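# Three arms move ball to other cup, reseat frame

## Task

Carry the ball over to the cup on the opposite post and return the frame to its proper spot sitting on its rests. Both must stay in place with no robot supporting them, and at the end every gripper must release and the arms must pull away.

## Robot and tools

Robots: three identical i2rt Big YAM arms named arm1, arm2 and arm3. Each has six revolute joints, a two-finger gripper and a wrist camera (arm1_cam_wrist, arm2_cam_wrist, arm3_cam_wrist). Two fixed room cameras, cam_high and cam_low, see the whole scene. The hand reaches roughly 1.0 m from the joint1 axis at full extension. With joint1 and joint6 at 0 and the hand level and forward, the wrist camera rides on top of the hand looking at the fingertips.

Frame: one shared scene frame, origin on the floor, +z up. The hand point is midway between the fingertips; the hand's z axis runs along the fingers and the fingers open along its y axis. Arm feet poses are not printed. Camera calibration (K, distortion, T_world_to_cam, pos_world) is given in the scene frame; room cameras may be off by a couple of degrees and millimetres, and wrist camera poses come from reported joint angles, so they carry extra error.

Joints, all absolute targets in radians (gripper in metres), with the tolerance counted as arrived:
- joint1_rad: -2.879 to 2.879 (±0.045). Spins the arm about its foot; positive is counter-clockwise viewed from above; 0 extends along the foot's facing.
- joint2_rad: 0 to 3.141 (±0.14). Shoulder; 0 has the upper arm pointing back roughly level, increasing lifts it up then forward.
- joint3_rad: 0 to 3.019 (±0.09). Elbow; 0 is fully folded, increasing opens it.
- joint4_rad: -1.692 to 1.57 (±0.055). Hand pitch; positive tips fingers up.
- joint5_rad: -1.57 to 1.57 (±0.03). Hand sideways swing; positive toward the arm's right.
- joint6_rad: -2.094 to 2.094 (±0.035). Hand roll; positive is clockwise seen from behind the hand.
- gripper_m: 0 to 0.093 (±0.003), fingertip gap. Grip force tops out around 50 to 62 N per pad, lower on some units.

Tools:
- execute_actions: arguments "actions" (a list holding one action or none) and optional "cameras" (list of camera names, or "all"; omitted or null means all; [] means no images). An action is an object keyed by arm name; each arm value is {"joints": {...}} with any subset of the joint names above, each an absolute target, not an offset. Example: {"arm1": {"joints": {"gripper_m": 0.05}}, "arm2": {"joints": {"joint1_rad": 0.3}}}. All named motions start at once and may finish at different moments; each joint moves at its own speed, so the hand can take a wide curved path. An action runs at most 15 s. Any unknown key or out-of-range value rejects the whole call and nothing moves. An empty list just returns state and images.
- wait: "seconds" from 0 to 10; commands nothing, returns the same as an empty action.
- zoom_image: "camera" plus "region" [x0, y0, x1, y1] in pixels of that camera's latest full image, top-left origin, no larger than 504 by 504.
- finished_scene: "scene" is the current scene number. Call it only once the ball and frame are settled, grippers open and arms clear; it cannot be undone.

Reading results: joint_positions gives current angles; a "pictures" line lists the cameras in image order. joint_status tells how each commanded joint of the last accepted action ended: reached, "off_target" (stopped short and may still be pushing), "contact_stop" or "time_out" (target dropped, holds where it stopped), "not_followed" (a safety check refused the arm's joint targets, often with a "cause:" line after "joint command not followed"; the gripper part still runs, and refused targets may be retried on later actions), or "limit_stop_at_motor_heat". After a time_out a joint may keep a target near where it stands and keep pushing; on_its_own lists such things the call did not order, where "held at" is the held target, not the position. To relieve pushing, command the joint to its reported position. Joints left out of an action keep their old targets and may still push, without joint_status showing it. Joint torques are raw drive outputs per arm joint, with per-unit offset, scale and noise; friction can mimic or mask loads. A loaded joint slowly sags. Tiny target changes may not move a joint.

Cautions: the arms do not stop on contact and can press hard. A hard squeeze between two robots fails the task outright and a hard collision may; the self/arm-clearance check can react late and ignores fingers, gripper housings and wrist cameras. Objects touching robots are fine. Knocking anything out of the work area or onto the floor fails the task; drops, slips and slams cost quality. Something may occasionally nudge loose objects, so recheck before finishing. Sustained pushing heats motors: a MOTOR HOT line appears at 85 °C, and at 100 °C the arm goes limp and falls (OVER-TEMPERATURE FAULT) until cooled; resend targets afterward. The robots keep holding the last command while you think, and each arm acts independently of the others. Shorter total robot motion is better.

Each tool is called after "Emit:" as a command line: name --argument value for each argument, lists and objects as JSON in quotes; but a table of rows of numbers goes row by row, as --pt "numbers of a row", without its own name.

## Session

Emit:
execute_actions --actions '[]'

Scene clock: 0.00 s.
Joint torques (N m, as the arm reports them, + toward a larger angle): no reading
Motor temperatures (°C, as the motors report them): arm1=[25 28 32 23 24 23] | arm2=[23 33 32 25 22 21] | arm3=[23 30 32 26 22 23]
arm1.joint_positions: joint1_rad=-0.421 joint2_rad=+0.456 joint3_rad=+1.449 joint4_rad=-1.494 joint5_rad=-0.010 joint6_rad=-0.161 gripper_m=+0.094
arm1.joint_status: not commanded
arm1.hand: x=+1.3177 y=+0.0458 z=+1.3607 quat_wxyz=(+0.140, -0.857, +0.094, +0.487) (m; scene frame)
arm2.joint_positions: joint1_rad=-0.166 joint2_rad=+0.546 joint3_rad=+1.339 joint4_rad=-1.239 joint5_rad=+0.163 joint6_rad=+0.061 gripper_m=+0.095
arm2.joint_status: not commanded
arm2.hand: x=-0.6690 y=+1.0488 z=+1.3485 quat_wxyz=(-0.420, -0.522, -0.659, +0.343) (m; scene frame)
arm3.joint_positions: joint1_rad=+0.090 joint2_rad=+0.468 joint3_rad=+1.320 joint4_rad=-1.227 joint5_rad=+0.199 joint6_rad=+0.095 gripper_m=+0.095
arm3.joint_status: not commanded
arm3.hand: x=-0.6060 y=-1.0985 z=+1.3391 quat_wxyz=(-0.507, +0.348, -0.749, -0.247) (m; scene frame)
pictures: arm1_cam_wrist, arm2_cam_wrist, arm3_cam_wrist, cam_high, cam_low
camera_calibration (this result's frames):
arm1_cam_wrist: T_world_to_cam=[[0.310155, 0.936338, 0.164543, -0.676204], [0.885821, -0.221796, -0.407587, -0.602345], [-0.345144, 0.272171, -0.89822, 1.78935], [0, 0, 0, 1]] pos_world=[1.36088, 0.0125487, 1.47299]
arm2_cam_wrist: T_world_to_cam=[[-0.976424, -0.215562, 0.0113429, -0.445653], [-0.1916, 0.841285, -0.505499, -0.318297], [0.0994239, -0.495755, -0.862753, 1.87369], [0, 0, 0, 1]] pos_world=[-0.682422, 1.1006, 1.46069]
arm3_cam_wrist: T_world_to_cam=[[0.775788, -0.630899, -0.0109008, -0.208625], [-0.537619, -0.651844, -0.534851, -0.322732], [0.330331, 0.420791, -0.844876, 1.91994], [0, 0, 0, 1]] pos_world=[-0.645874, -1.14989, 1.44722]
Images, in order (width x height): arm1_cam_wrist 896x504, arm2_cam_wrist 896x504, arm3_cam_wrist 896x504, cam_high 896x504, cam_low 896x504.

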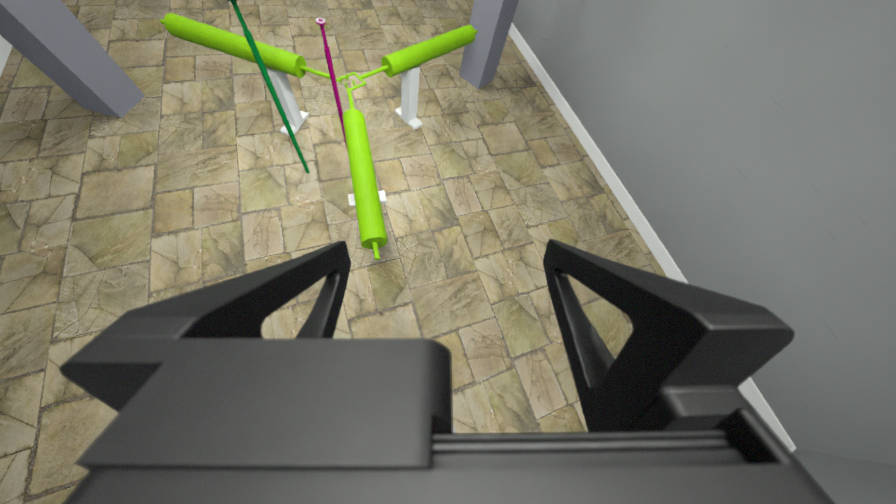

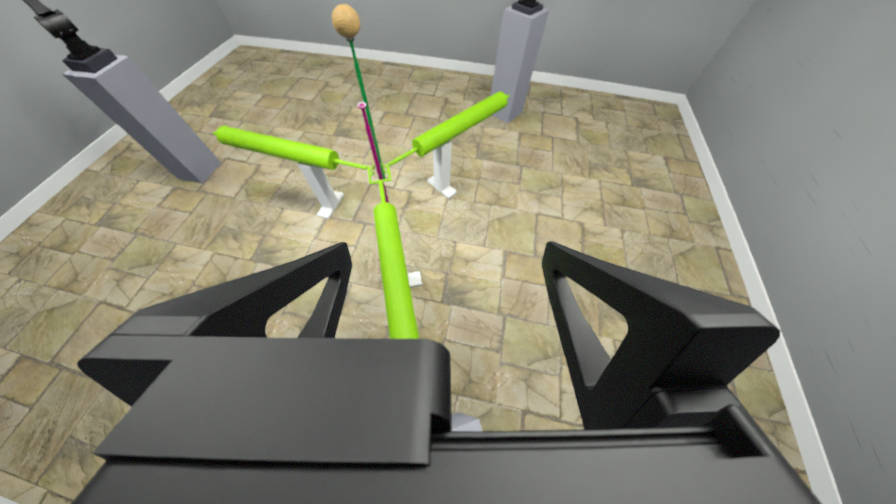

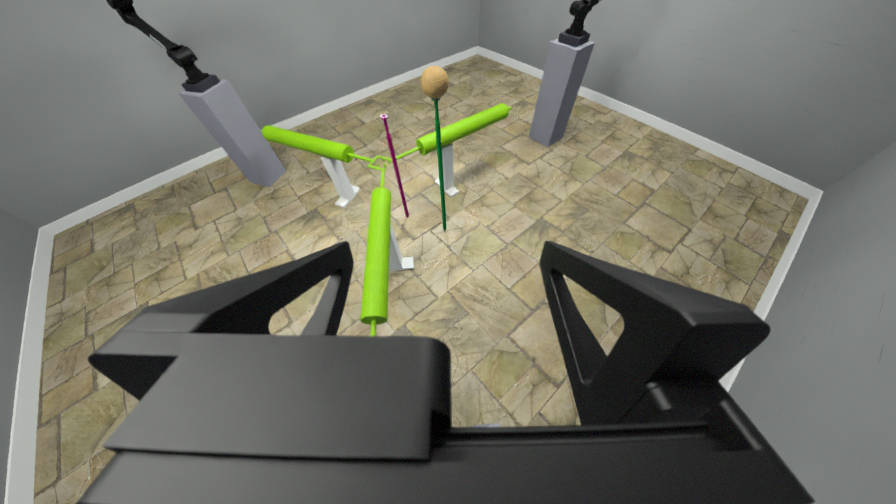

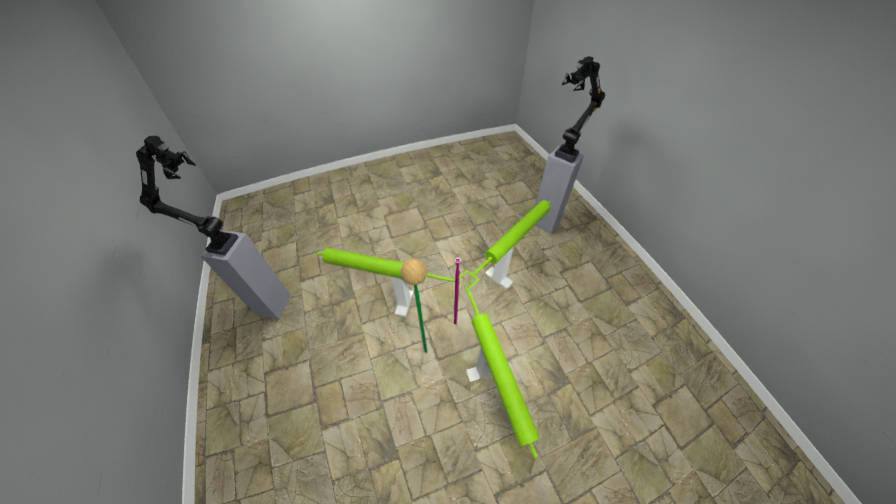

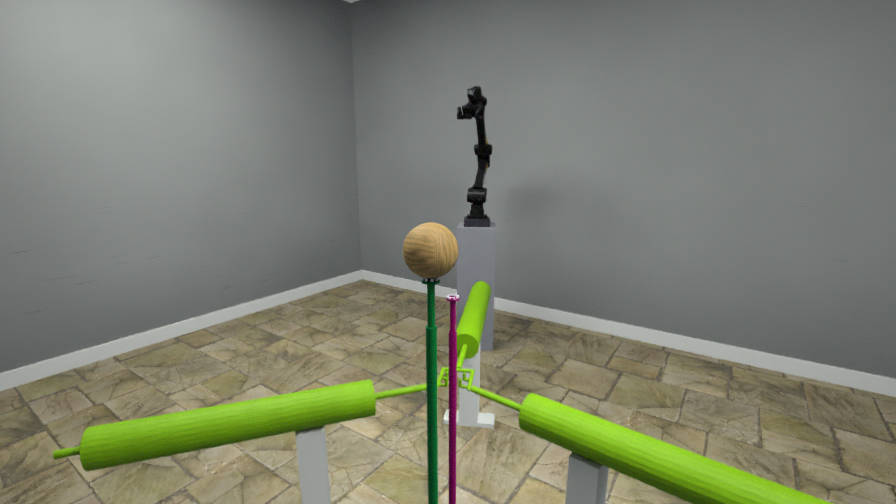

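Emit:
zoom_image --camera "cam_high" --region '[390,240,530,340]'

Emit:
zoom_image --camera "cam_low" --region '[390,210,530,410]'

Emit:
zoom_image --camera "cam_high" --region '[300,190,580,470]'

Region (390, 240, 530, 340) of cam_high's 896x504 image, scaled by 3.600, with more detail than that image has; it fills the top 360 rows of this view, and the rest is white.

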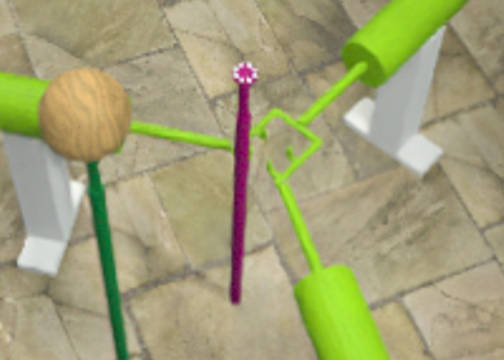

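Region (390, 210, 530, 410) of cam_low's 896x504 image, scaled by 2.520, with more detail than that image has; it fills the left 353 columns of this view, and the rest is white.

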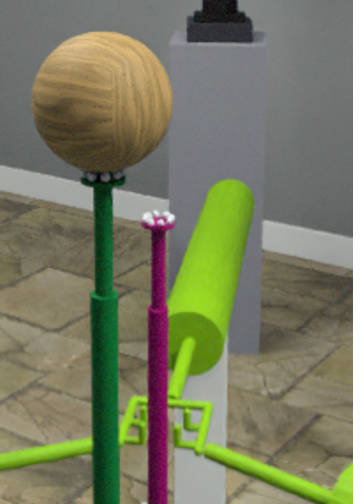

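Region (300, 190, 580, 470) of cam_high's 896x504 image, scaled by 1.800, with more detail than that image has.

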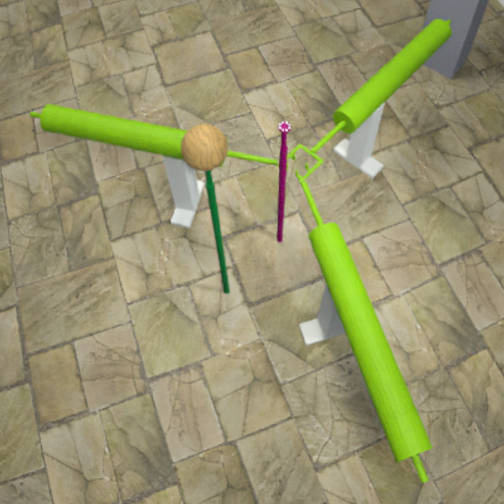

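Emit:
execute_actions --actions '[{"arm1":{"joints":{"joint1_rad":-0.10,"joint2_rad":1.9,"joint3_rad":1.47,"joint4_rad":-1.1,"joint5_rad":0,"joint6_rad":-0.09,"gripper_m":0.093}},"arm2":{"joints":{"joint1_rad":0.25,"joint2_rad":1.5,"joint3_rad":0.57,"joint4_rad":-0.64,"joint5_rad":0,"joint6_rad":0.40,"gripper_m":0.093}},"arm3":{"joints":{"joint1_rad":0.515,"joint2_rad":1.9,"joint3_rad":1.40,"joint4_rad":-1.07,"joint5_rad":0,"joint6_rad":0.55,"gripper_m":0.093}}}]' --cameras '[]'

Emit:
execute_actions --actions '[{"arm1":{"joints":{"joint2_rad":2.44,"joint4_rad":-0.60}},"arm2":{"joints":{"joint2_rad":2.25,"joint4_rad":0.115}},"arm3":{"joints":{"joint2_rad":2.377,"joint4_rad":-0.595}}}]'

Scene clock: 81.37 s.
Joint torques (N m, as the arm reports them, + toward a larger angle): arm1=[  0.02 -18.01   9.08   0.44   0.11   0.3 ] | arm2=[ 0.89 -6.84  4.64  0.64 -0.1   0.12] | arm3=[  0.2  -15.13   8.88   0.65   0.04   0.12]
Motor temperatures (°C, as the motors report them): arm1=[25 28 35 23 24 23] | arm2=[23 32 38 25 22 21] | arm3=[23 29 38 26 22 23]
arm1.joint_positions: joint1_rad=-0.110 joint2_rad=+1.915 joint3_rad=+1.454 joint4_rad=-1.104 joint5_rad=-0.003 joint6_rad=-0.104 gripper_m=+0.093
arm1.joint_status: all done
arm1.hand: x=+0.8940 y=+0.0448 z=+0.8443 quat_wxyz=(+0.003, -1.000, -0.011, -0.002) (m; scene frame)
arm2.joint_positions: joint1_rad=+0.252 joint2_rad=+1.480 joint3_rad=+0.572 joint4_rad=-0.655 joint5_rad=+0.000 joint6_rad=+0.386 gripper_m=+0.093
arm2.joint_status: all done
arm2.hand: x=-0.5128 y=+1.0547 z=+0.7641 quat_wxyz=(-0.010, -0.540, -0.841, +0.006) (m; scene frame)
arm3.joint_positions: joint1_rad=+0.513 joint2_rad=+1.894 joint3_rad=+1.383 joint4_rad=-1.077 joint5_rad=+0.002 joint6_rad=+0.540 gripper_m=+0.093
arm3.joint_status: all done
arm3.hand: x=-0.6995 y=-0.7211 z=+0.8128 quat_wxyz=(+0.006, +0.473, -0.881, +0.009) (m; scene frame)
pictures: none
No camera images: the call's "cameras" was empty. Leave "cameras" out to get every camera's image.

Scene clock: 82.90 s.
Joint torques (N m, as the arm reports them, + toward a larger angle): arm1=[  0.   -18.77   6.3    0.71   0.11   0.31] | arm2=[  0.92 -10.08  -0.72   0.63  -0.1    0.13] | arm3=[  0.25 -19.34   6.26   0.81   0.04   0.13]
Motor temperatures (°C, as the motors report them): arm1=[25 28 35 23 24 23] | arm2=[23 32 38 25 22 21] | arm3=[23 29 37 26 22 23]
arm1.joint_positions: joint1_rad=-0.110 joint2_rad=+2.452 joint3_rad=+1.449 joint4_rad=-0.608 joint5_rad=-0.003 joint6_rad=-0.104 gripper_m=+0.093
arm1.joint_status: all done
arm1.hand: x=+0.9019 y=+0.0472 z=+0.5474 quat_wxyz=(+0.001, -1.000, -0.011, -0.025) (m; scene frame)
arm2.joint_positions: joint1_rad=+0.252 joint2_rad=+2.231 joint3_rad=+0.572 joint4_rad=+0.100 joint5_rad=+0.000 joint6_rad=+0.386 gripper_m=+0.093
arm2.joint_status: all done
arm2.hand: x=-0.5227 y=+1.0622 z=+0.5588 quat_wxyz=(-0.012, -0.541, -0.841, +0.006) (m; scene frame)
arm3.joint_positions: joint1_rad=+0.513 joint2_rad=+2.399 joint3_rad=+1.379 joint4_rad=-0.608 joint5_rad=+0.002 joint6_rad=+0.541 gripper_m=+0.093
arm3.joint_status: all done
arm3.hand: x=-0.7003 y=-0.7243 z=+0.5435 quat_wxyz=(+0.016, +0.472, -0.881, +0.025) (m; scene frame)
pictures: arm1_cam_wrist, arm2_cam_wrist, arm3_cam_wrist, cam_high, cam_low
camera_calibration (this result's frames):
arm1_cam_wrist: T_world_to_cam=[[-0.0307749, 0.99926, 0.0230578, -0.0327434], [0.774919, 0.00928259, 0.631992, -1.04514], [0.631311, 0.0373174, -0.774632, -0.0223814], [0, 0, 0, 1]] pos_world=[0.823024, 0.0432561, 0.643941]
arm2_cam_wrist: T_world_to_cam=[[-0.911036, -0.412325, 0.001232, -0.042208], [-0.342073, 0.757474, 0.556075, -1.28362], [-0.230217, 0.506183, -0.831132, -0.069777], [0, 0, 0, 1]] pos_world=[-0.493609, 0.990227, 0.655848]
arm3_cam_wrist: T_world_to_cam=[[0.836569, -0.547255, 0.0257741, 0.175179], [-0.437015, -0.638199, 0.633814, -1.10991], [-0.330409, -0.541493, -0.773056, -0.0773659], [0, 0, 0, 1]] pos_world=[-0.65716, -0.654369, 0.639154]
Images, in order (width x height): arm1_cam_wrist 896x504, arm2_cam_wrist 896x504, arm3_cam_wrist 896x504, cam_high 896x504, cam_low 896x504.

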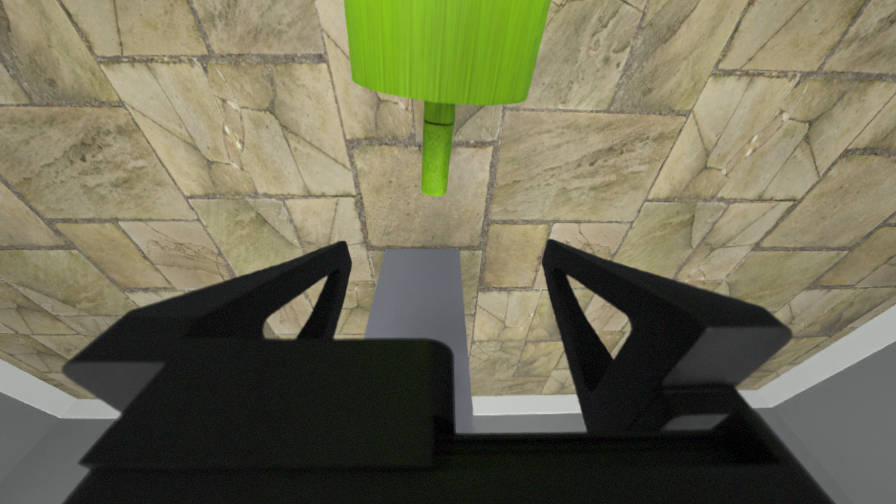

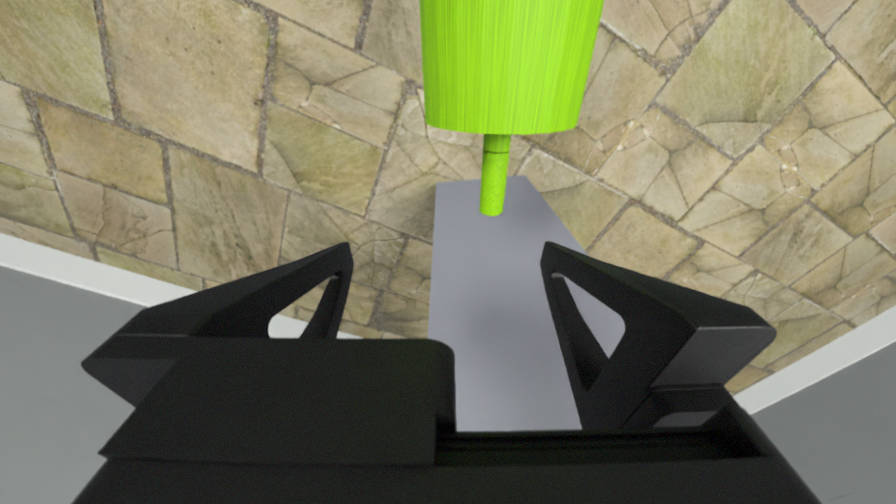

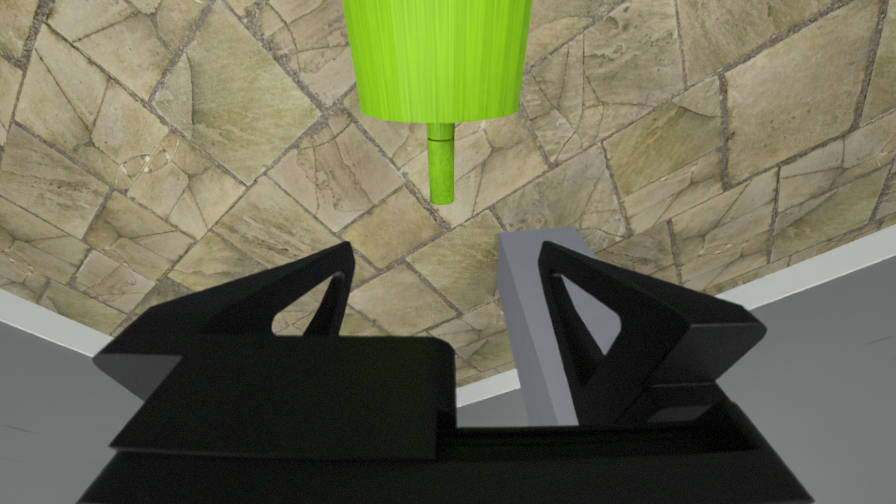

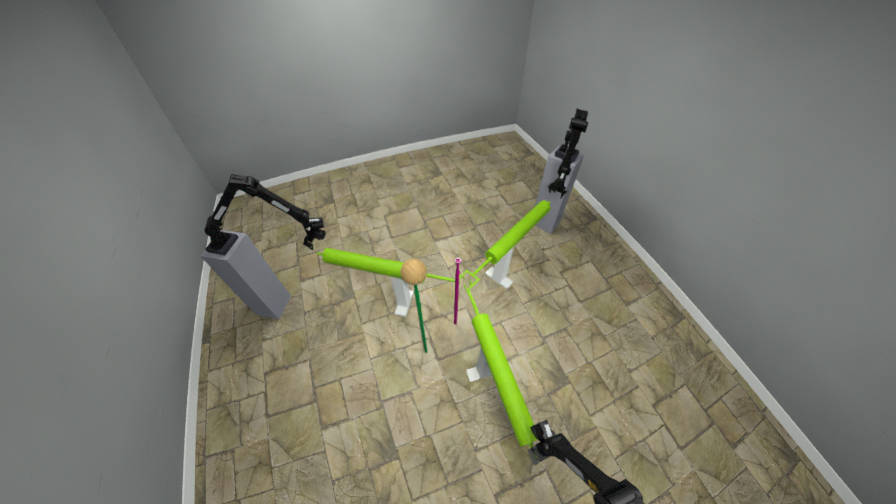

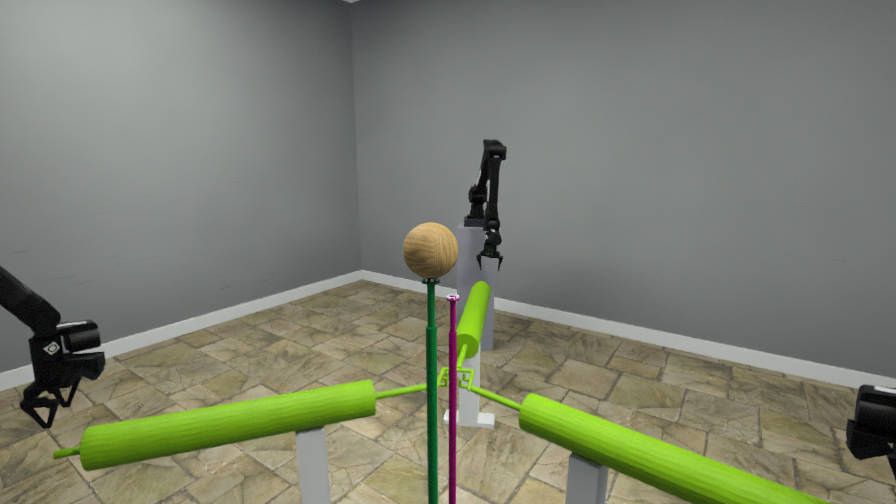

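Emit:
execute_actions --actions '[{"arm1":{"joints":{"joint2_rad":2.70,"joint3_rad":1.62,"joint4_rad":-0.51}},"arm2":{"joints":{"joint1_rad":0.10,"joint6_rad":0.25,"joint2_rad":2.35,"joint3_rad":0.57,"joint4_rad":0.2}},"arm3":{"joints":{"joint2_rad":2.62,"joint3_rad":1.52,"joint4_rad":-0.46}}}]' --cameras '["arm1_cam_wrist","arm2_cam_wrist","arm3_cam_wrist"]'

Scene clock: 102.07 s.
Joint torques (N m, as the arm reports them, + toward a larger angle): arm1=[ -0.1  -20.35   4.74   0.27   0.11   0.3 ] | arm2=[  1.78 -10.37  -1.56   0.62  -0.11  -0.16] | arm3=[  0.41 -13.75   4.36   0.77  -0.35   0.09]
Motor temperatures (°C, as the motors report them): arm1=[25 32 34 23 24 23] | arm2=[23 32 34 25 22 21] | arm3=[23 33 36 26 22 23]
arm1.joint_positions: joint1_rad=-0.110 joint2_rad=+2.723 joint3_rad=+1.606 joint4_rad=-0.510 joint5_rad=-0.003 joint6_rad=-0.104 gripper_m=+0.093
arm1.joint_status: all done
arm1.hand: x=+0.9066 y=+0.0479 z=+0.4296 quat_wxyz=(+0.001, -0.999, -0.011, -0.033) (m; scene frame)
arm2.joint_positions: joint1_rad=+0.092 joint2_rad=+2.335 joint3_rad=+0.572 joint4_rad=+0.185 joint5_rad=+0.000 joint6_rad=+0.264 gripper_m=+0.093
arm2.joint_status: all done
arm2.hand: x=-0.5668 y=+1.0471 z=+0.5333 quat_wxyz=(-0.003, -0.556, -0.831, +0.003) (m; scene frame)
arm3.joint_positions: joint1_rad=+0.512 joint2_rad=+2.560 joint3_rad=+1.524 joint4_rad=-0.467 joint5_rad=+0.011 joint6_rad=+0.545 gripper_m=+0.093
arm3.joint_status: all done
arm3.hand: x=-0.6959 y=-0.6707 z=+0.4853 quat_wxyz=(-0.020, +0.470, -0.882, -0.026) (m; scene frame)
pictures: arm1_cam_wrist, arm2_cam_wrist, arm3_cam_wrist
camera_calibration (this result's frames):
arm1_cam_wrist: T_world_to_cam=[[-0.0309661, 0.999293, 0.0213088, -0.0297436], [0.764975, 0.00997289, 0.643982, -0.970573], [0.643315, 0.0362424, -0.764744, -0.131673], [0, 0, 0, 1]] pos_world=[0.826251, 0.0441741, 0.524969]
arm2_cam_wrist: T_world_to_cam=[[-0.925799, -0.377953, 0.00686874, -0.135898], [-0.306757, 0.761773, 0.570615, -1.26532], [-0.220898, 0.526168, -0.821189, -0.114414], [0, 0, 0, 1]] pos_world=[-0.539235, 0.972727, 0.628991]
arm3_cam_wrist: T_world_to_cam=[[0.833669, -0.551475, -0.029509, 0.224309], [-0.449637, -0.708803, 0.543529, -1.04919], [-0.320659, -0.439855, -0.838871, 0.0150084], [0, 0, 0, 1]] pos_world=[-0.653944, -0.61337, 0.589477]
Images, in order (width x height): arm1_cam_wrist 896x504, arm2_cam_wrist 896x504, arm3_cam_wrist 896x504.

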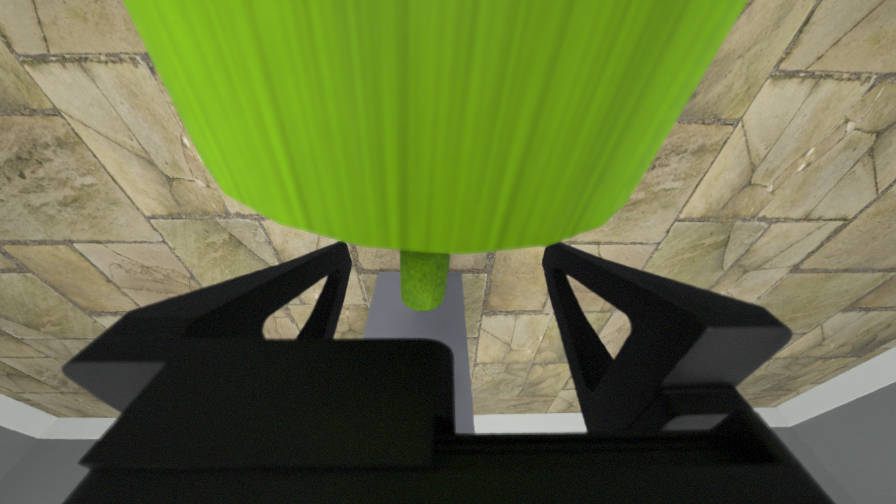

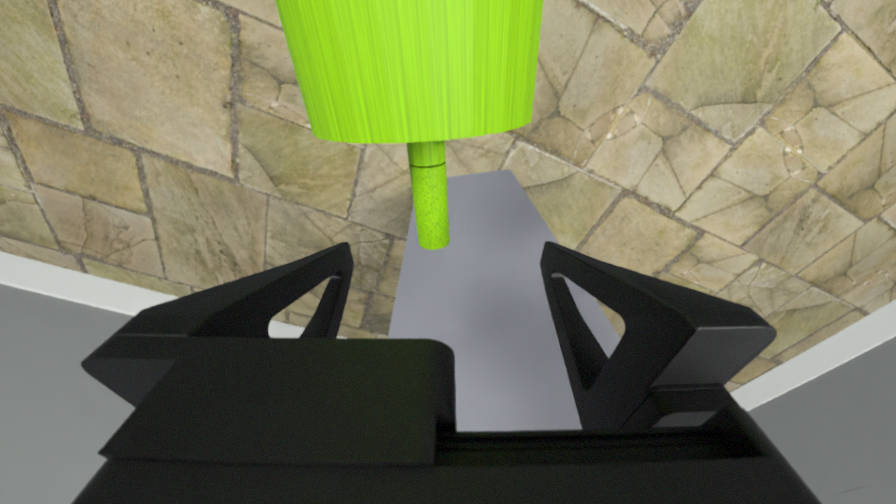

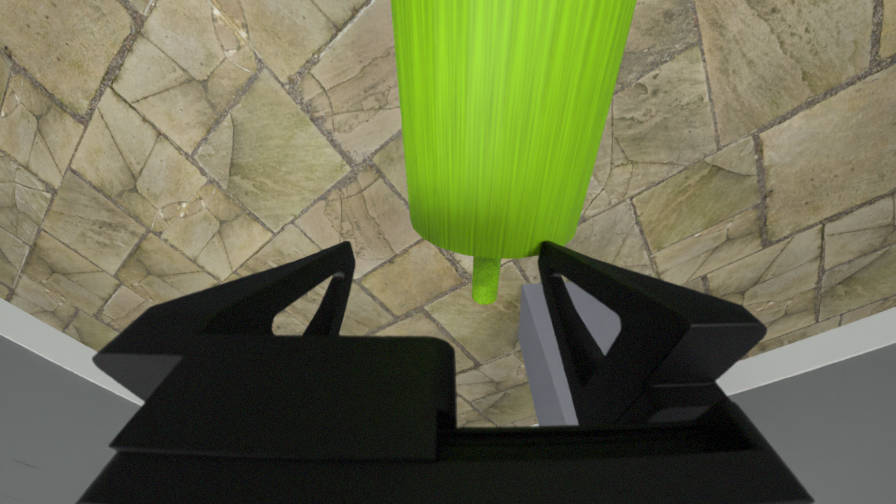

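Emit:
execute_actions --actions '[{"arm3":{"joints":{"joint2_rad":2.42,"joint3_rad":1.36,"joint4_rad":-0.58}},"arm2":{"joints":{"joint2_rad":2.5,"joint3_rad":0.62,"joint4_rad":0.3}}}]' --cameras '["arm1_cam_wrist","arm2_cam_wrist","arm3_cam_wrist"]'

Scene clock: 107.87 s.
Joint torques (N m, as the arm reports them, + toward a larger angle): arm1=[  0.   -20.83   4.76   0.27   0.11   0.3 ] | arm2=[  1.83 -10.54  -2.43   0.51  -0.11  -0.16] | arm3=[  0.25 -18.55   5.39   0.03   0.01   0.08]
Motor temperatures (°C, as the motors report them): arm1=[25 32 33 23 24 23] | arm2=[23 33 33 25 22 21] | arm3=[23 32 35 26 22 23]
arm1.joint_positions: joint1_rad=-0.110 joint2_rad=+2.723 joint3_rad=+1.606 joint4_rad=-0.510 joint5_rad=-0.003 joint6_rad=-0.104 gripper_m=+0.093
arm1.joint_status: not commanded
arm1.hand: x=+0.9066 y=+0.0479 z=+0.4296 quat_wxyz=(+0.001, -0.999, -0.011, -0.033) (m; scene frame)
arm2.joint_positions: joint1_rad=+0.092 joint2_rad=+2.488 joint3_rad=+0.624 joint4_rad=+0.287 joint5_rad=+0.000 joint6_rad=+0.264 gripper_m=+0.093
arm2.joint_status: all done
arm2.hand: x=-0.5702 y=+1.0512 z=+0.4925 quat_wxyz=(-0.004, -0.556, -0.831, +0.004) (m; scene frame)
arm3.joint_positions: joint1_rad=+0.512 joint2_rad=+2.437 joint3_rad=+1.341 joint4_rad=-0.576 joint5_rad=+0.002 joint6_rad=+0.545 gripper_m=+0.093
arm3.joint_status: all done
arm3.hand: x=-0.7012 y=-0.7532 z=+0.5175 quat_wxyz=(+0.027, +0.470, -0.881, +0.045) (m; scene frame)
pictures: arm1_cam_wrist, arm2_cam_wrist, arm3_cam_wrist
camera_calibration (this result's frames):
arm1_cam_wrist: T_world_to_cam=[[-0.0309661, 0.999293, 0.0213088, -0.0297436], [0.764975, 0.00997289, 0.643982, -0.970573], [0.643315, 0.0362424, -0.764744, -0.131673], [0, 0, 0, 1]] pos_world=[0.826251, 0.0441741, 0.524969]
arm2_cam_wrist: T_world_to_cam=[[-0.925659, -0.378304, 0.00646942, -0.136568], [-0.30758, 0.762344, 0.569408, -1.24674], [-0.220342, 0.525088, -0.82203, -0.149], [0, 0, 0, 1]] pos_world=[-0.54272, 0.97702, 0.588306]
arm3_cam_wrist: T_world_to_cam=[[0.833994, -0.549553, 0.0494457, 0.144988], [-0.439349, -0.607183, 0.662043, -1.10519], [-0.333805, -0.573864, -0.747833, -0.153186], [0, 0, 0, 1]] pos_world=[-0.657619, -0.679284, 0.609958]
Images, in order (width x height): arm1_cam_wrist 896x504, arm2_cam_wrist 896x504, arm3_cam_wrist 896x504.

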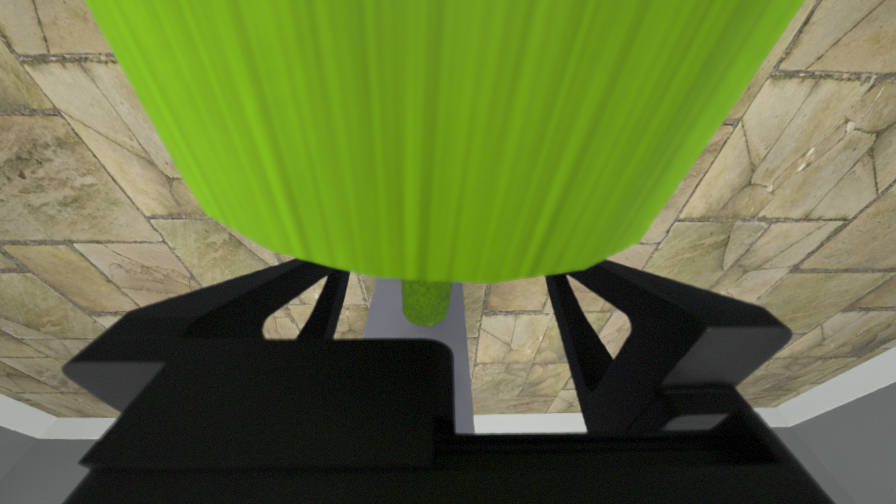

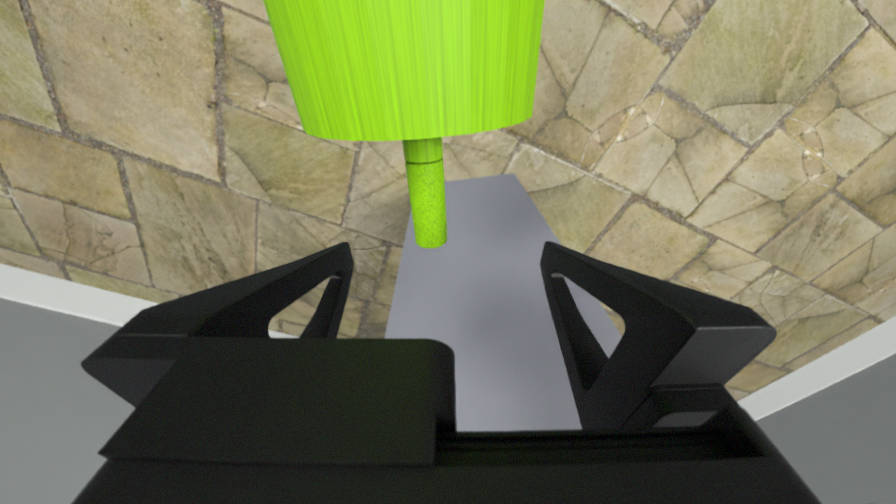

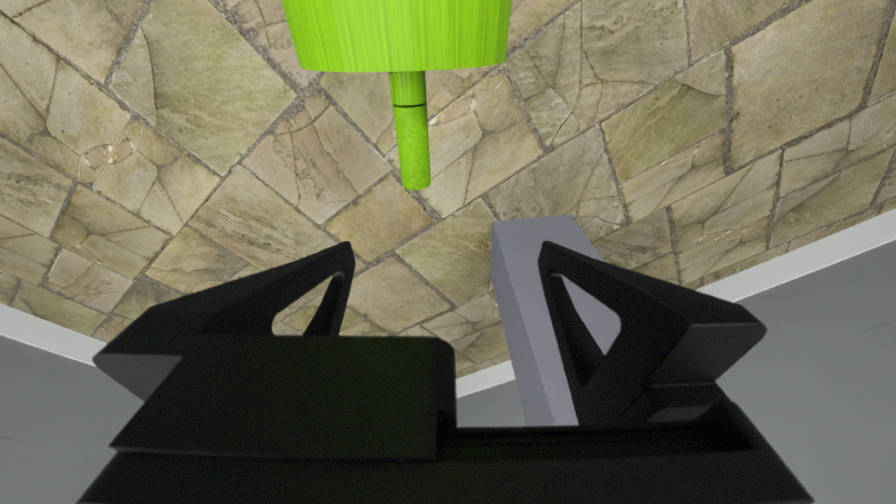

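Emit:
execute_actions --actions '[{"arm3":{"joints":{"joint2_rad":2.64,"joint3_rad":1.45,"joint4_rad":-0.38}},"arm2":{"joints":{"joint2_rad":2.68,"joint3_rad":0.72,"joint4_rad":0.38}},"arm1":{"joints":{"joint3_rad":1.57,"joint4_rad":-0.46}}}]' --cameras '["arm1_cam_wrist","arm2_cam_wrist","arm3_cam_wrist"]'

Scene clock: 122.70 s.
Joint torques (N m, as the arm reports them, + toward a larger angle): arm1=[ -0.01 -20.34   3.53   0.67   0.11   0.3 ] | arm2=[  1.83 -11.13  -3.16   0.46  -0.11  -0.15] | arm3=[  0.26 -17.97   4.14   0.91   0.01   0.08]
Motor temperatures (°C, as the motors report them): arm1=[25 34 32 23 24 23] | arm2=[23 33 33 25 22 21] | arm3=[23 33 34 26 22 23]
arm1.joint_positions: joint1_rad=-0.110 joint2_rad=+2.720 joint3_rad=+1.568 joint4_rad=-0.470 joint5_rad=-0.003 joint6_rad=-0.104 gripper_m=+0.093
arm1.joint_status: all done
arm1.hand: x=+0.9176 y=+0.0471 z=+0.4252 quat_wxyz=(+0.001, -0.999, -0.011, -0.031) (m; scene frame)
arm2.joint_positions: joint1_rad=+0.092 joint2_rad=+2.669 joint3_rad=+0.725 joint4_rad=+0.371 joint5_rad=+0.000 joint6_rad=+0.264 gripper_m=+0.093
arm2.joint_status: all done
arm2.hand: x=-0.5711 y=+1.0520 z=+0.4379 quat_wxyz=(-0.005, -0.556, -0.831, +0.004) (m; scene frame)
arm3.joint_positions: joint1_rad=+0.512 joint2_rad=+2.645 joint3_rad=+1.436 joint4_rad=-0.392 joint5_rad=+0.002 joint6_rad=+0.545 gripper_m=+0.093
arm3.joint_status: all done
arm3.hand: x=-0.7010 y=-0.7425 z=+0.4259 quat_wxyz=(+0.009, +0.470, -0.882, +0.014) (m; scene frame)
pictures: arm1_cam_wrist, arm2_cam_wrist, arm3_cam_wrist
camera_calibration (this result's frames):
arm1_cam_wrist: T_world_to_cam=[[-0.0309039, 0.999282, 0.0219064, -0.0287687], [0.768392, 0.0097353, 0.639906, -0.977518], [0.639233, 0.0366083, -0.768141, -0.136931], [0, 0, 0, 1]] pos_world=[0.837758, 0.0432773, 0.520967]
arm2_cam_wrist: T_world_to_cam=[[-0.925666, -0.378302, 0.00556348, -0.136351], [-0.30878, 0.763886, 0.566686, -1.21759], [-0.218628, 0.522844, -0.823915, -0.190318], [0, 0, 0, 1]] pos_world=[-0.543793, 0.978027, 0.533945]
arm3_cam_wrist: T_world_to_cam=[[0.833782, -0.551941, 0.012981, 0.16883], [-0.441614, -0.652639, 0.615661, -1.05349], [-0.331337, -0.51906, -0.787904, -0.155933], [0, 0, 0, 1]] pos_world=[-0.657668, -0.675301, 0.523539]
Images, in order (width x height): arm1_cam_wrist 896x504, arm2_cam_wrist 896x504, arm3_cam_wrist 896x504.

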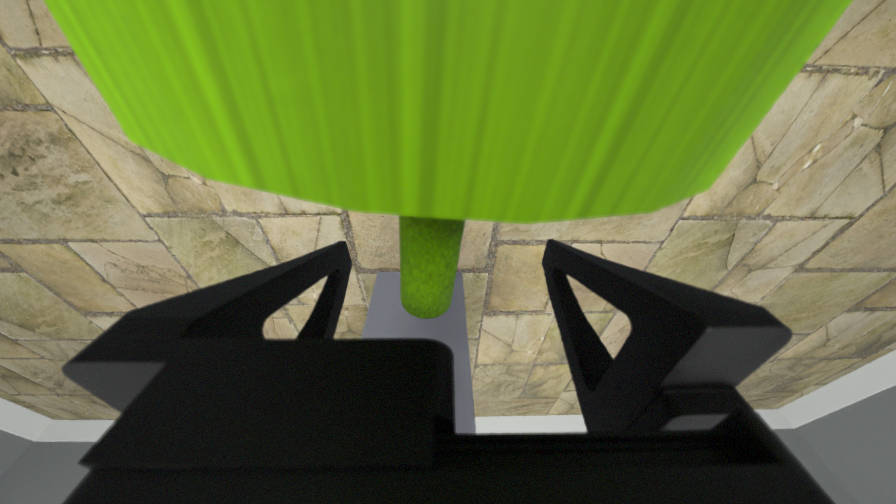

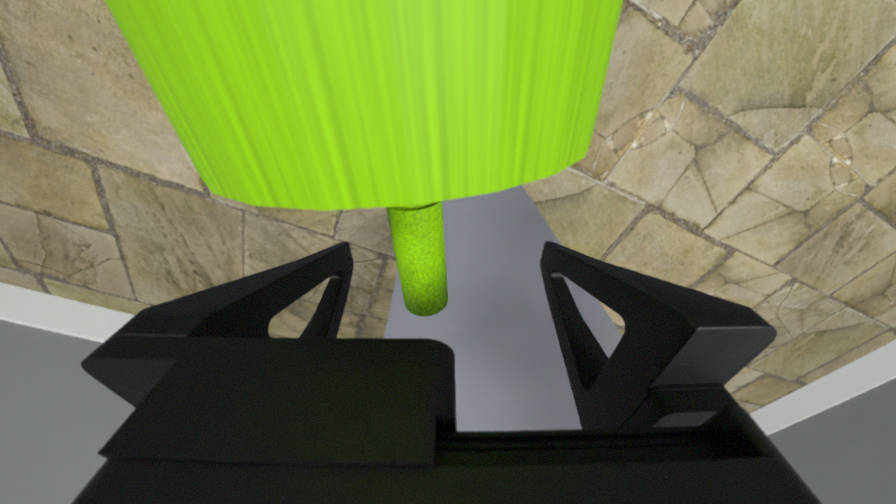

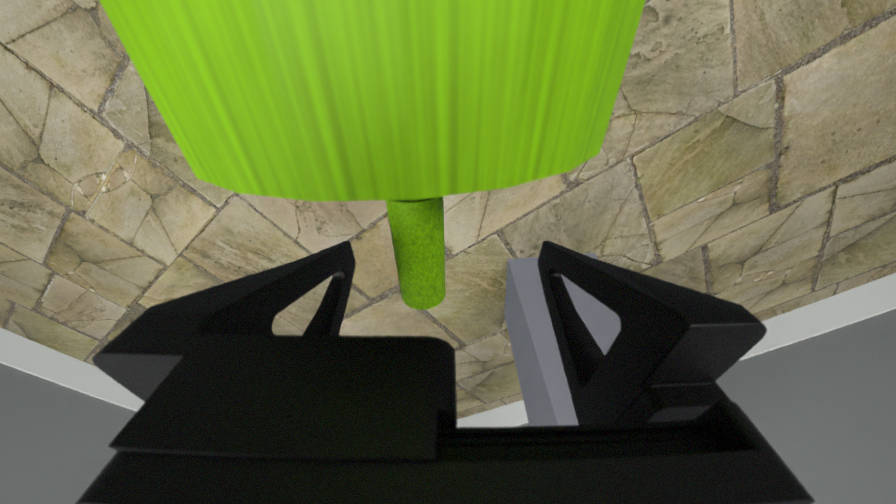

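Emit:
execute_actions --actions '[{"arm3":{"joints":{"gripper_m":0.0}},"arm2":{"joints":{"gripper_m":0.0}},"arm1":{"joints":{"gripper_m":0.0}}}]' --cameras '["arm1_cam_wrist","arm2_cam_wrist","arm3_cam_wrist"]'

Scene clock: 129.37 s.
Joint torques (N m, as the arm reports them, + toward a larger angle): arm1=[ -0.01 -20.21   3.52   0.64   0.04   0.28] | arm2=[  1.68 -11.23  -3.11   0.38  -0.1    0.08] | arm3=[  0.17 -17.84   4.26   0.77   0.21   0.13]
Motor temperatures (°C, as the motors report them): arm1=[25 34 32 23 24 23] | arm2=[23 33 33 25 22 21] | arm3=[23 34 34 26 22 23]
arm1.joint_positions: joint1_rad=-0.110 joint2_rad=+2.720 joint3_rad=+1.568 joint4_rad=-0.469 joint5_rad=-0.001 joint6_rad=-0.101 gripper_m=+0.016
arm1.joint_status: gripper_m off_target (ended at +0.016, target +0.000)
arm1.hand: x=+0.9175 y=+0.0474 z=+0.4252 quat_wxyz=(+0.002, -0.999, -0.010, -0.030) (m; scene frame)
arm2.joint_positions: joint1_rad=+0.094 joint2_rad=+2.669 joint3_rad=+0.725 joint4_rad=+0.372 joint5_rad=+0.000 joint6_rad=+0.241 gripper_m=+0.019
arm2.joint_status: gripper_m off_target (ended at +0.019, target +0.000)
arm2.hand: x=-0.5704 y=+1.0520 z=+0.4379 quat_wxyz=(-0.006, -0.546, -0.838, +0.004) (m; scene frame)
arm3.joint_positions: joint1_rad=+0.513 joint2_rad=+2.645 joint3_rad=+1.436 joint4_rad=-0.390 joint5_rad=-0.003 joint6_rad=+0.540 gripper_m=+0.019
arm3.joint_status: gripper_m off_target (ended at +0.019, target +0.000)
arm3.hand: x=-0.7024 y=-0.7419 z=+0.4259 quat_wxyz=(+0.010, +0.473, -0.881, +0.012) (m; scene frame)
pictures: arm1_cam_wrist, arm2_cam_wrist, arm3_cam_wrist
camera_calibration (this result's frames):
arm1_cam_wrist: T_world_to_cam=[[-0.0275875, 0.999329, 0.0240907, -0.0330891], [0.768812, 0.00580873, 0.639449, -0.977397], [0.63888, 0.036162, -0.768456, -0.136368], [0, 0, 0, 1]] pos_world=[0.837644, 0.0436757, 0.521]
arm2_cam_wrist: T_world_to_cam=[[-0.916003, -0.401139, 0.00516282, -0.106016], [-0.328147, 0.756605, 0.565569, -1.22031], [-0.230778, 0.516369, -0.824685, -0.189971], [0, 0, 0, 1]] pos_world=[-0.541395, 0.978864, 0.534053]
arm3_cam_wrist: T_world_to_cam=[[0.837095, -0.547004, 0.00759551, 0.178593], [-0.434633, -0.656571, 0.616449, -1.0521], [-0.332213, -0.519328, -0.787358, -0.157181], [0, 0, 0, 1]] pos_world=[-0.658995, -0.674718, 0.523455]
Images, in order (width x height): arm1_cam_wrist 896x504, arm2_cam_wrist 896x504, arm3_cam_wrist 896x504.

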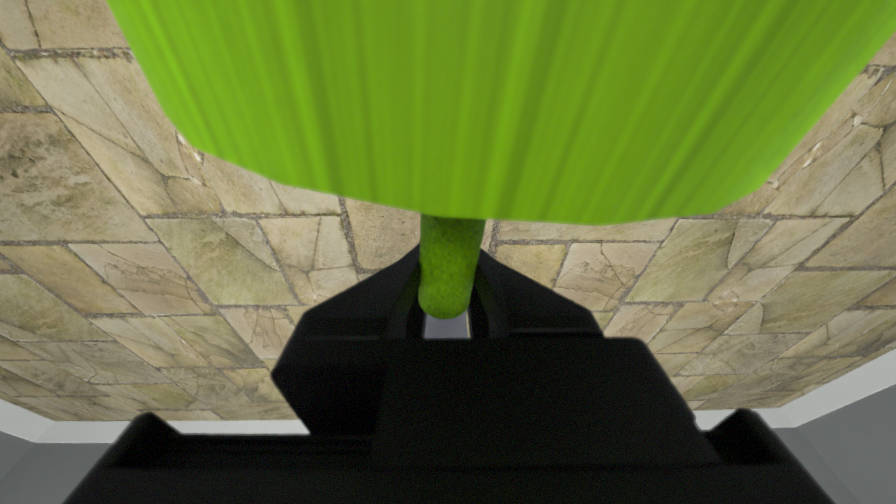

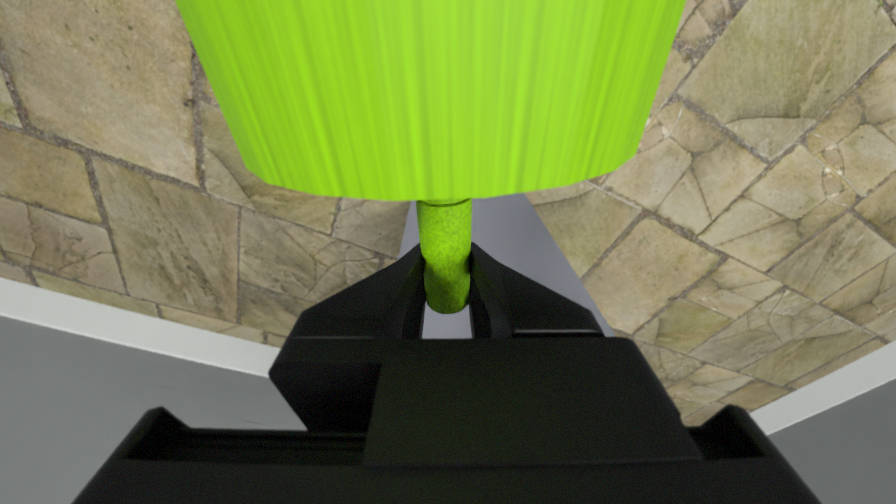

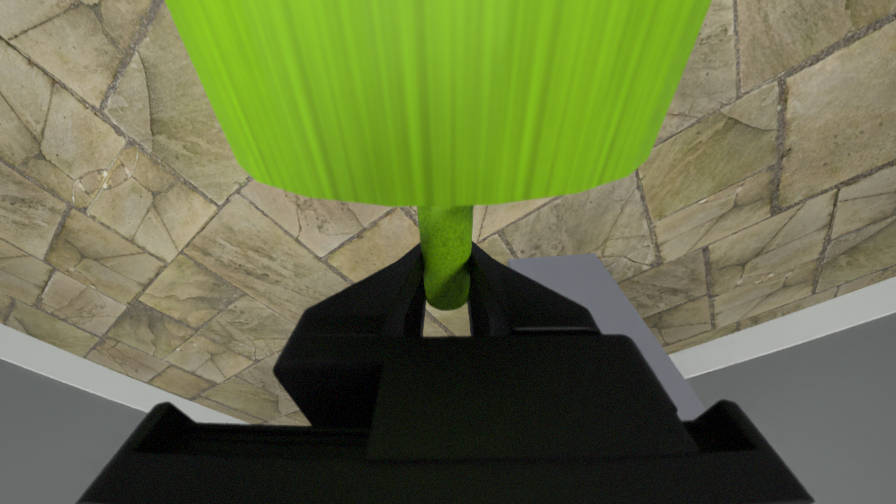

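Emit:
execute_actions --actions '[{"arm1":{"joints":{"joint2_rad":2.27,"joint3_rad":1.40,"joint4_rad":-0.68}},"arm2":{"joints":{"joint2_rad":2.01,"joint3_rad":0.49,"joint4_rad":-0.04}},"arm3":{"joints":{"joint2_rad":2.17,"joint3_rad":1.27,"joint4_rad":-0.64}}}]' --cameras '[]'

Emit:
execute_actions --actions '[{"arm1":{"joints":{"joint2_rad":1.92,"joint3_rad":1.48,"joint4_rad":-1.11}},"arm2":{"joints":{"joint2_rad":1.28,"joint3_rad":0.62,"joint4_rad":-0.89}},"arm3":{"joints":{"joint2_rad":1.81,"joint3_rad":1.38,"joint4_rad":-1.11}}}]' --cameras '["cam_high","cam_low"]'

Scene clock: 155.43 s.
Joint torques (N m, as the arm reports them, + toward a larger angle): arm1=[ -0.88 -20.18   7.17   0.72   0.18   0.17] | arm2=[  1.58 -12.87   0.44  -0.06  -0.26   0.14] | arm3=[ -1.37 -18.44   6.44   0.46   0.35   0.04]
Motor temperatures (°C, as the motors report them): arm1=[25 35 31 23 24 23] | arm2=[23 33 32 25 22 21] | arm3=[23 34 33 26 22 23]
arm1.joint_positions: joint1_rad=-0.102 joint2_rad=+2.306 joint3_rad=+1.374 joint4_rad=-0.691 joint5_rad=-0.004 joint6_rad=-0.090 gripper_m=+0.016
arm1.joint_status: all done
arm1.hand: x=+0.9128 y=+0.0412 z=+0.6096 quat_wxyz=(+0.000, -0.999, -0.008, -0.032) (m; scene frame)
arm2.joint_positions: joint1_rad=+0.094 joint2_rad=+2.050 joint3_rad=+0.484 joint4_rad=-0.037 joint5_rad=+0.004 joint6_rad=+0.235 gripper_m=+0.019
arm2.joint_status: all done
arm2.hand: x=-0.5719 y=+1.0539 z=+0.6046 quat_wxyz=(+0.009, -0.543, -0.839, +0.001) (m; scene frame)
arm3.joint_positions: joint1_rad=+0.529 joint2_rad=+2.200 joint3_rad=+1.253 joint4_rad=-0.639 joint5_rad=-0.005 joint6_rad=+0.552 gripper_m=+0.019
arm3.joint_status: all done
arm3.hand: x=-0.7100 y=-0.7374 z=+0.6187 quat_wxyz=(+0.008, +0.474, -0.880, +0.006) (m; scene frame)
pictures: none
No camera images: the call's "cameras" was empty. Leave "cameras" out to get every camera's image.

Scene clock: 156.83 s.
Joint torques (N m, as the arm reports them, + toward a larger angle): arm1=[ -1.5  -16.91  12.98   0.31   0.39   0.11] | arm2=[ 1.65 -8.53  9.42 -0.64 -0.72  0.14] | arm3=[ -0.95 -14.5   11.2   -0.03   0.48   0.05]
Motor temperatures (°C, as the motors report them): arm1=[25 35 32 23 24 23] | arm2=[23 33 33 25 22 21] | arm3=[23 34 34 26 22 23]
arm1.joint_positions: joint1_rad=-0.094 joint2_rad=+1.936 joint3_rad=+1.408 joint4_rad=-1.114 joint5_rad=-0.010 joint6_rad=-0.081 gripper_m=+0.016
arm1.joint_status: all done
arm1.hand: x=+0.9181 y=+0.0333 z=+0.8182 quat_wxyz=(-0.003, -0.999, -0.008, -0.041) (m; scene frame)
arm2.joint_positions: joint1_rad=+0.094 joint2_rad=+1.307 joint3_rad=+0.563 joint4_rad=-0.872 joint5_rad=+0.015 joint6_rad=+0.235 gripper_m=+0.019
arm2.joint_status: all done
arm2.hand: x=-0.5696 y=+1.0494 z=+0.8067 quat_wxyz=(+0.018, -0.543, -0.840, +0.004) (m; scene frame)
arm3.joint_positions: joint1_rad=+0.524 joint2_rad=+1.814 joint3_rad=+1.332 joint4_rad=-1.098 joint5_rad=-0.008 joint6_rad=+0.549 gripper_m=+0.019
arm3.joint_status: all done
arm3.hand: x=-0.7079 y=-0.7406 z=+0.8369 quat_wxyz=(+0.008, +0.474, -0.881, +0.002) (m; scene frame)
pictures: cam_high, cam_low
Images, in order (width x height): cam_high 896x504, cam_low 896x504.

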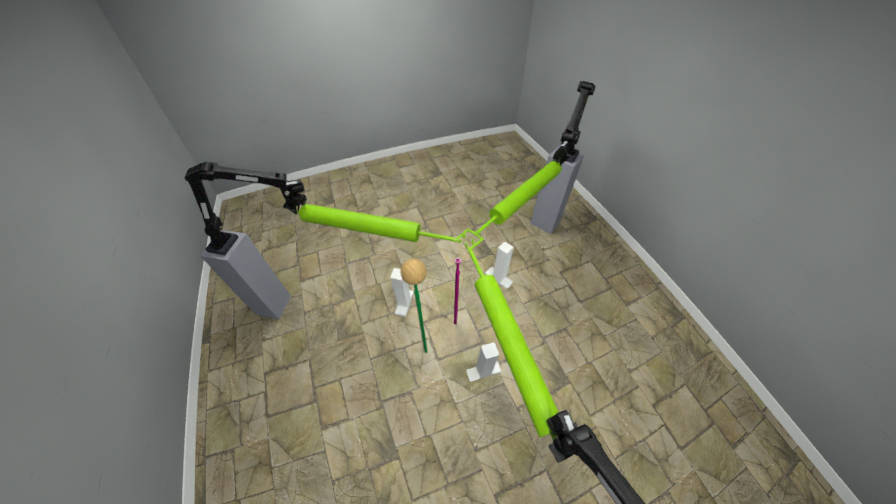

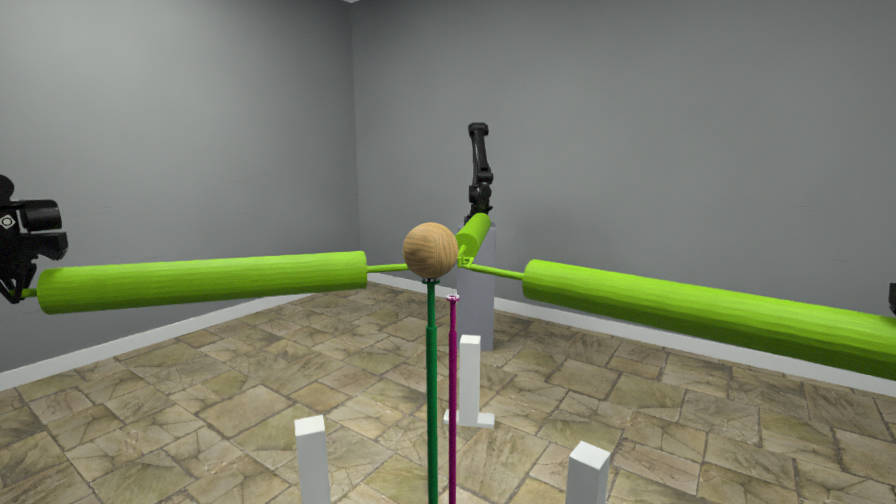

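Emit:
zoom_image --camera "cam_high" --region '[430,205,510,275]'

Region (430, 205, 510, 275) of cam_high's 896x504 image, scaled by 6.300, with more detail than that image has; it fills the top 441 rows of this view, and the rest is white.

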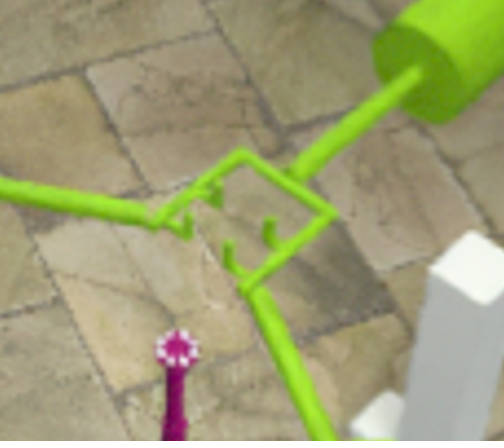

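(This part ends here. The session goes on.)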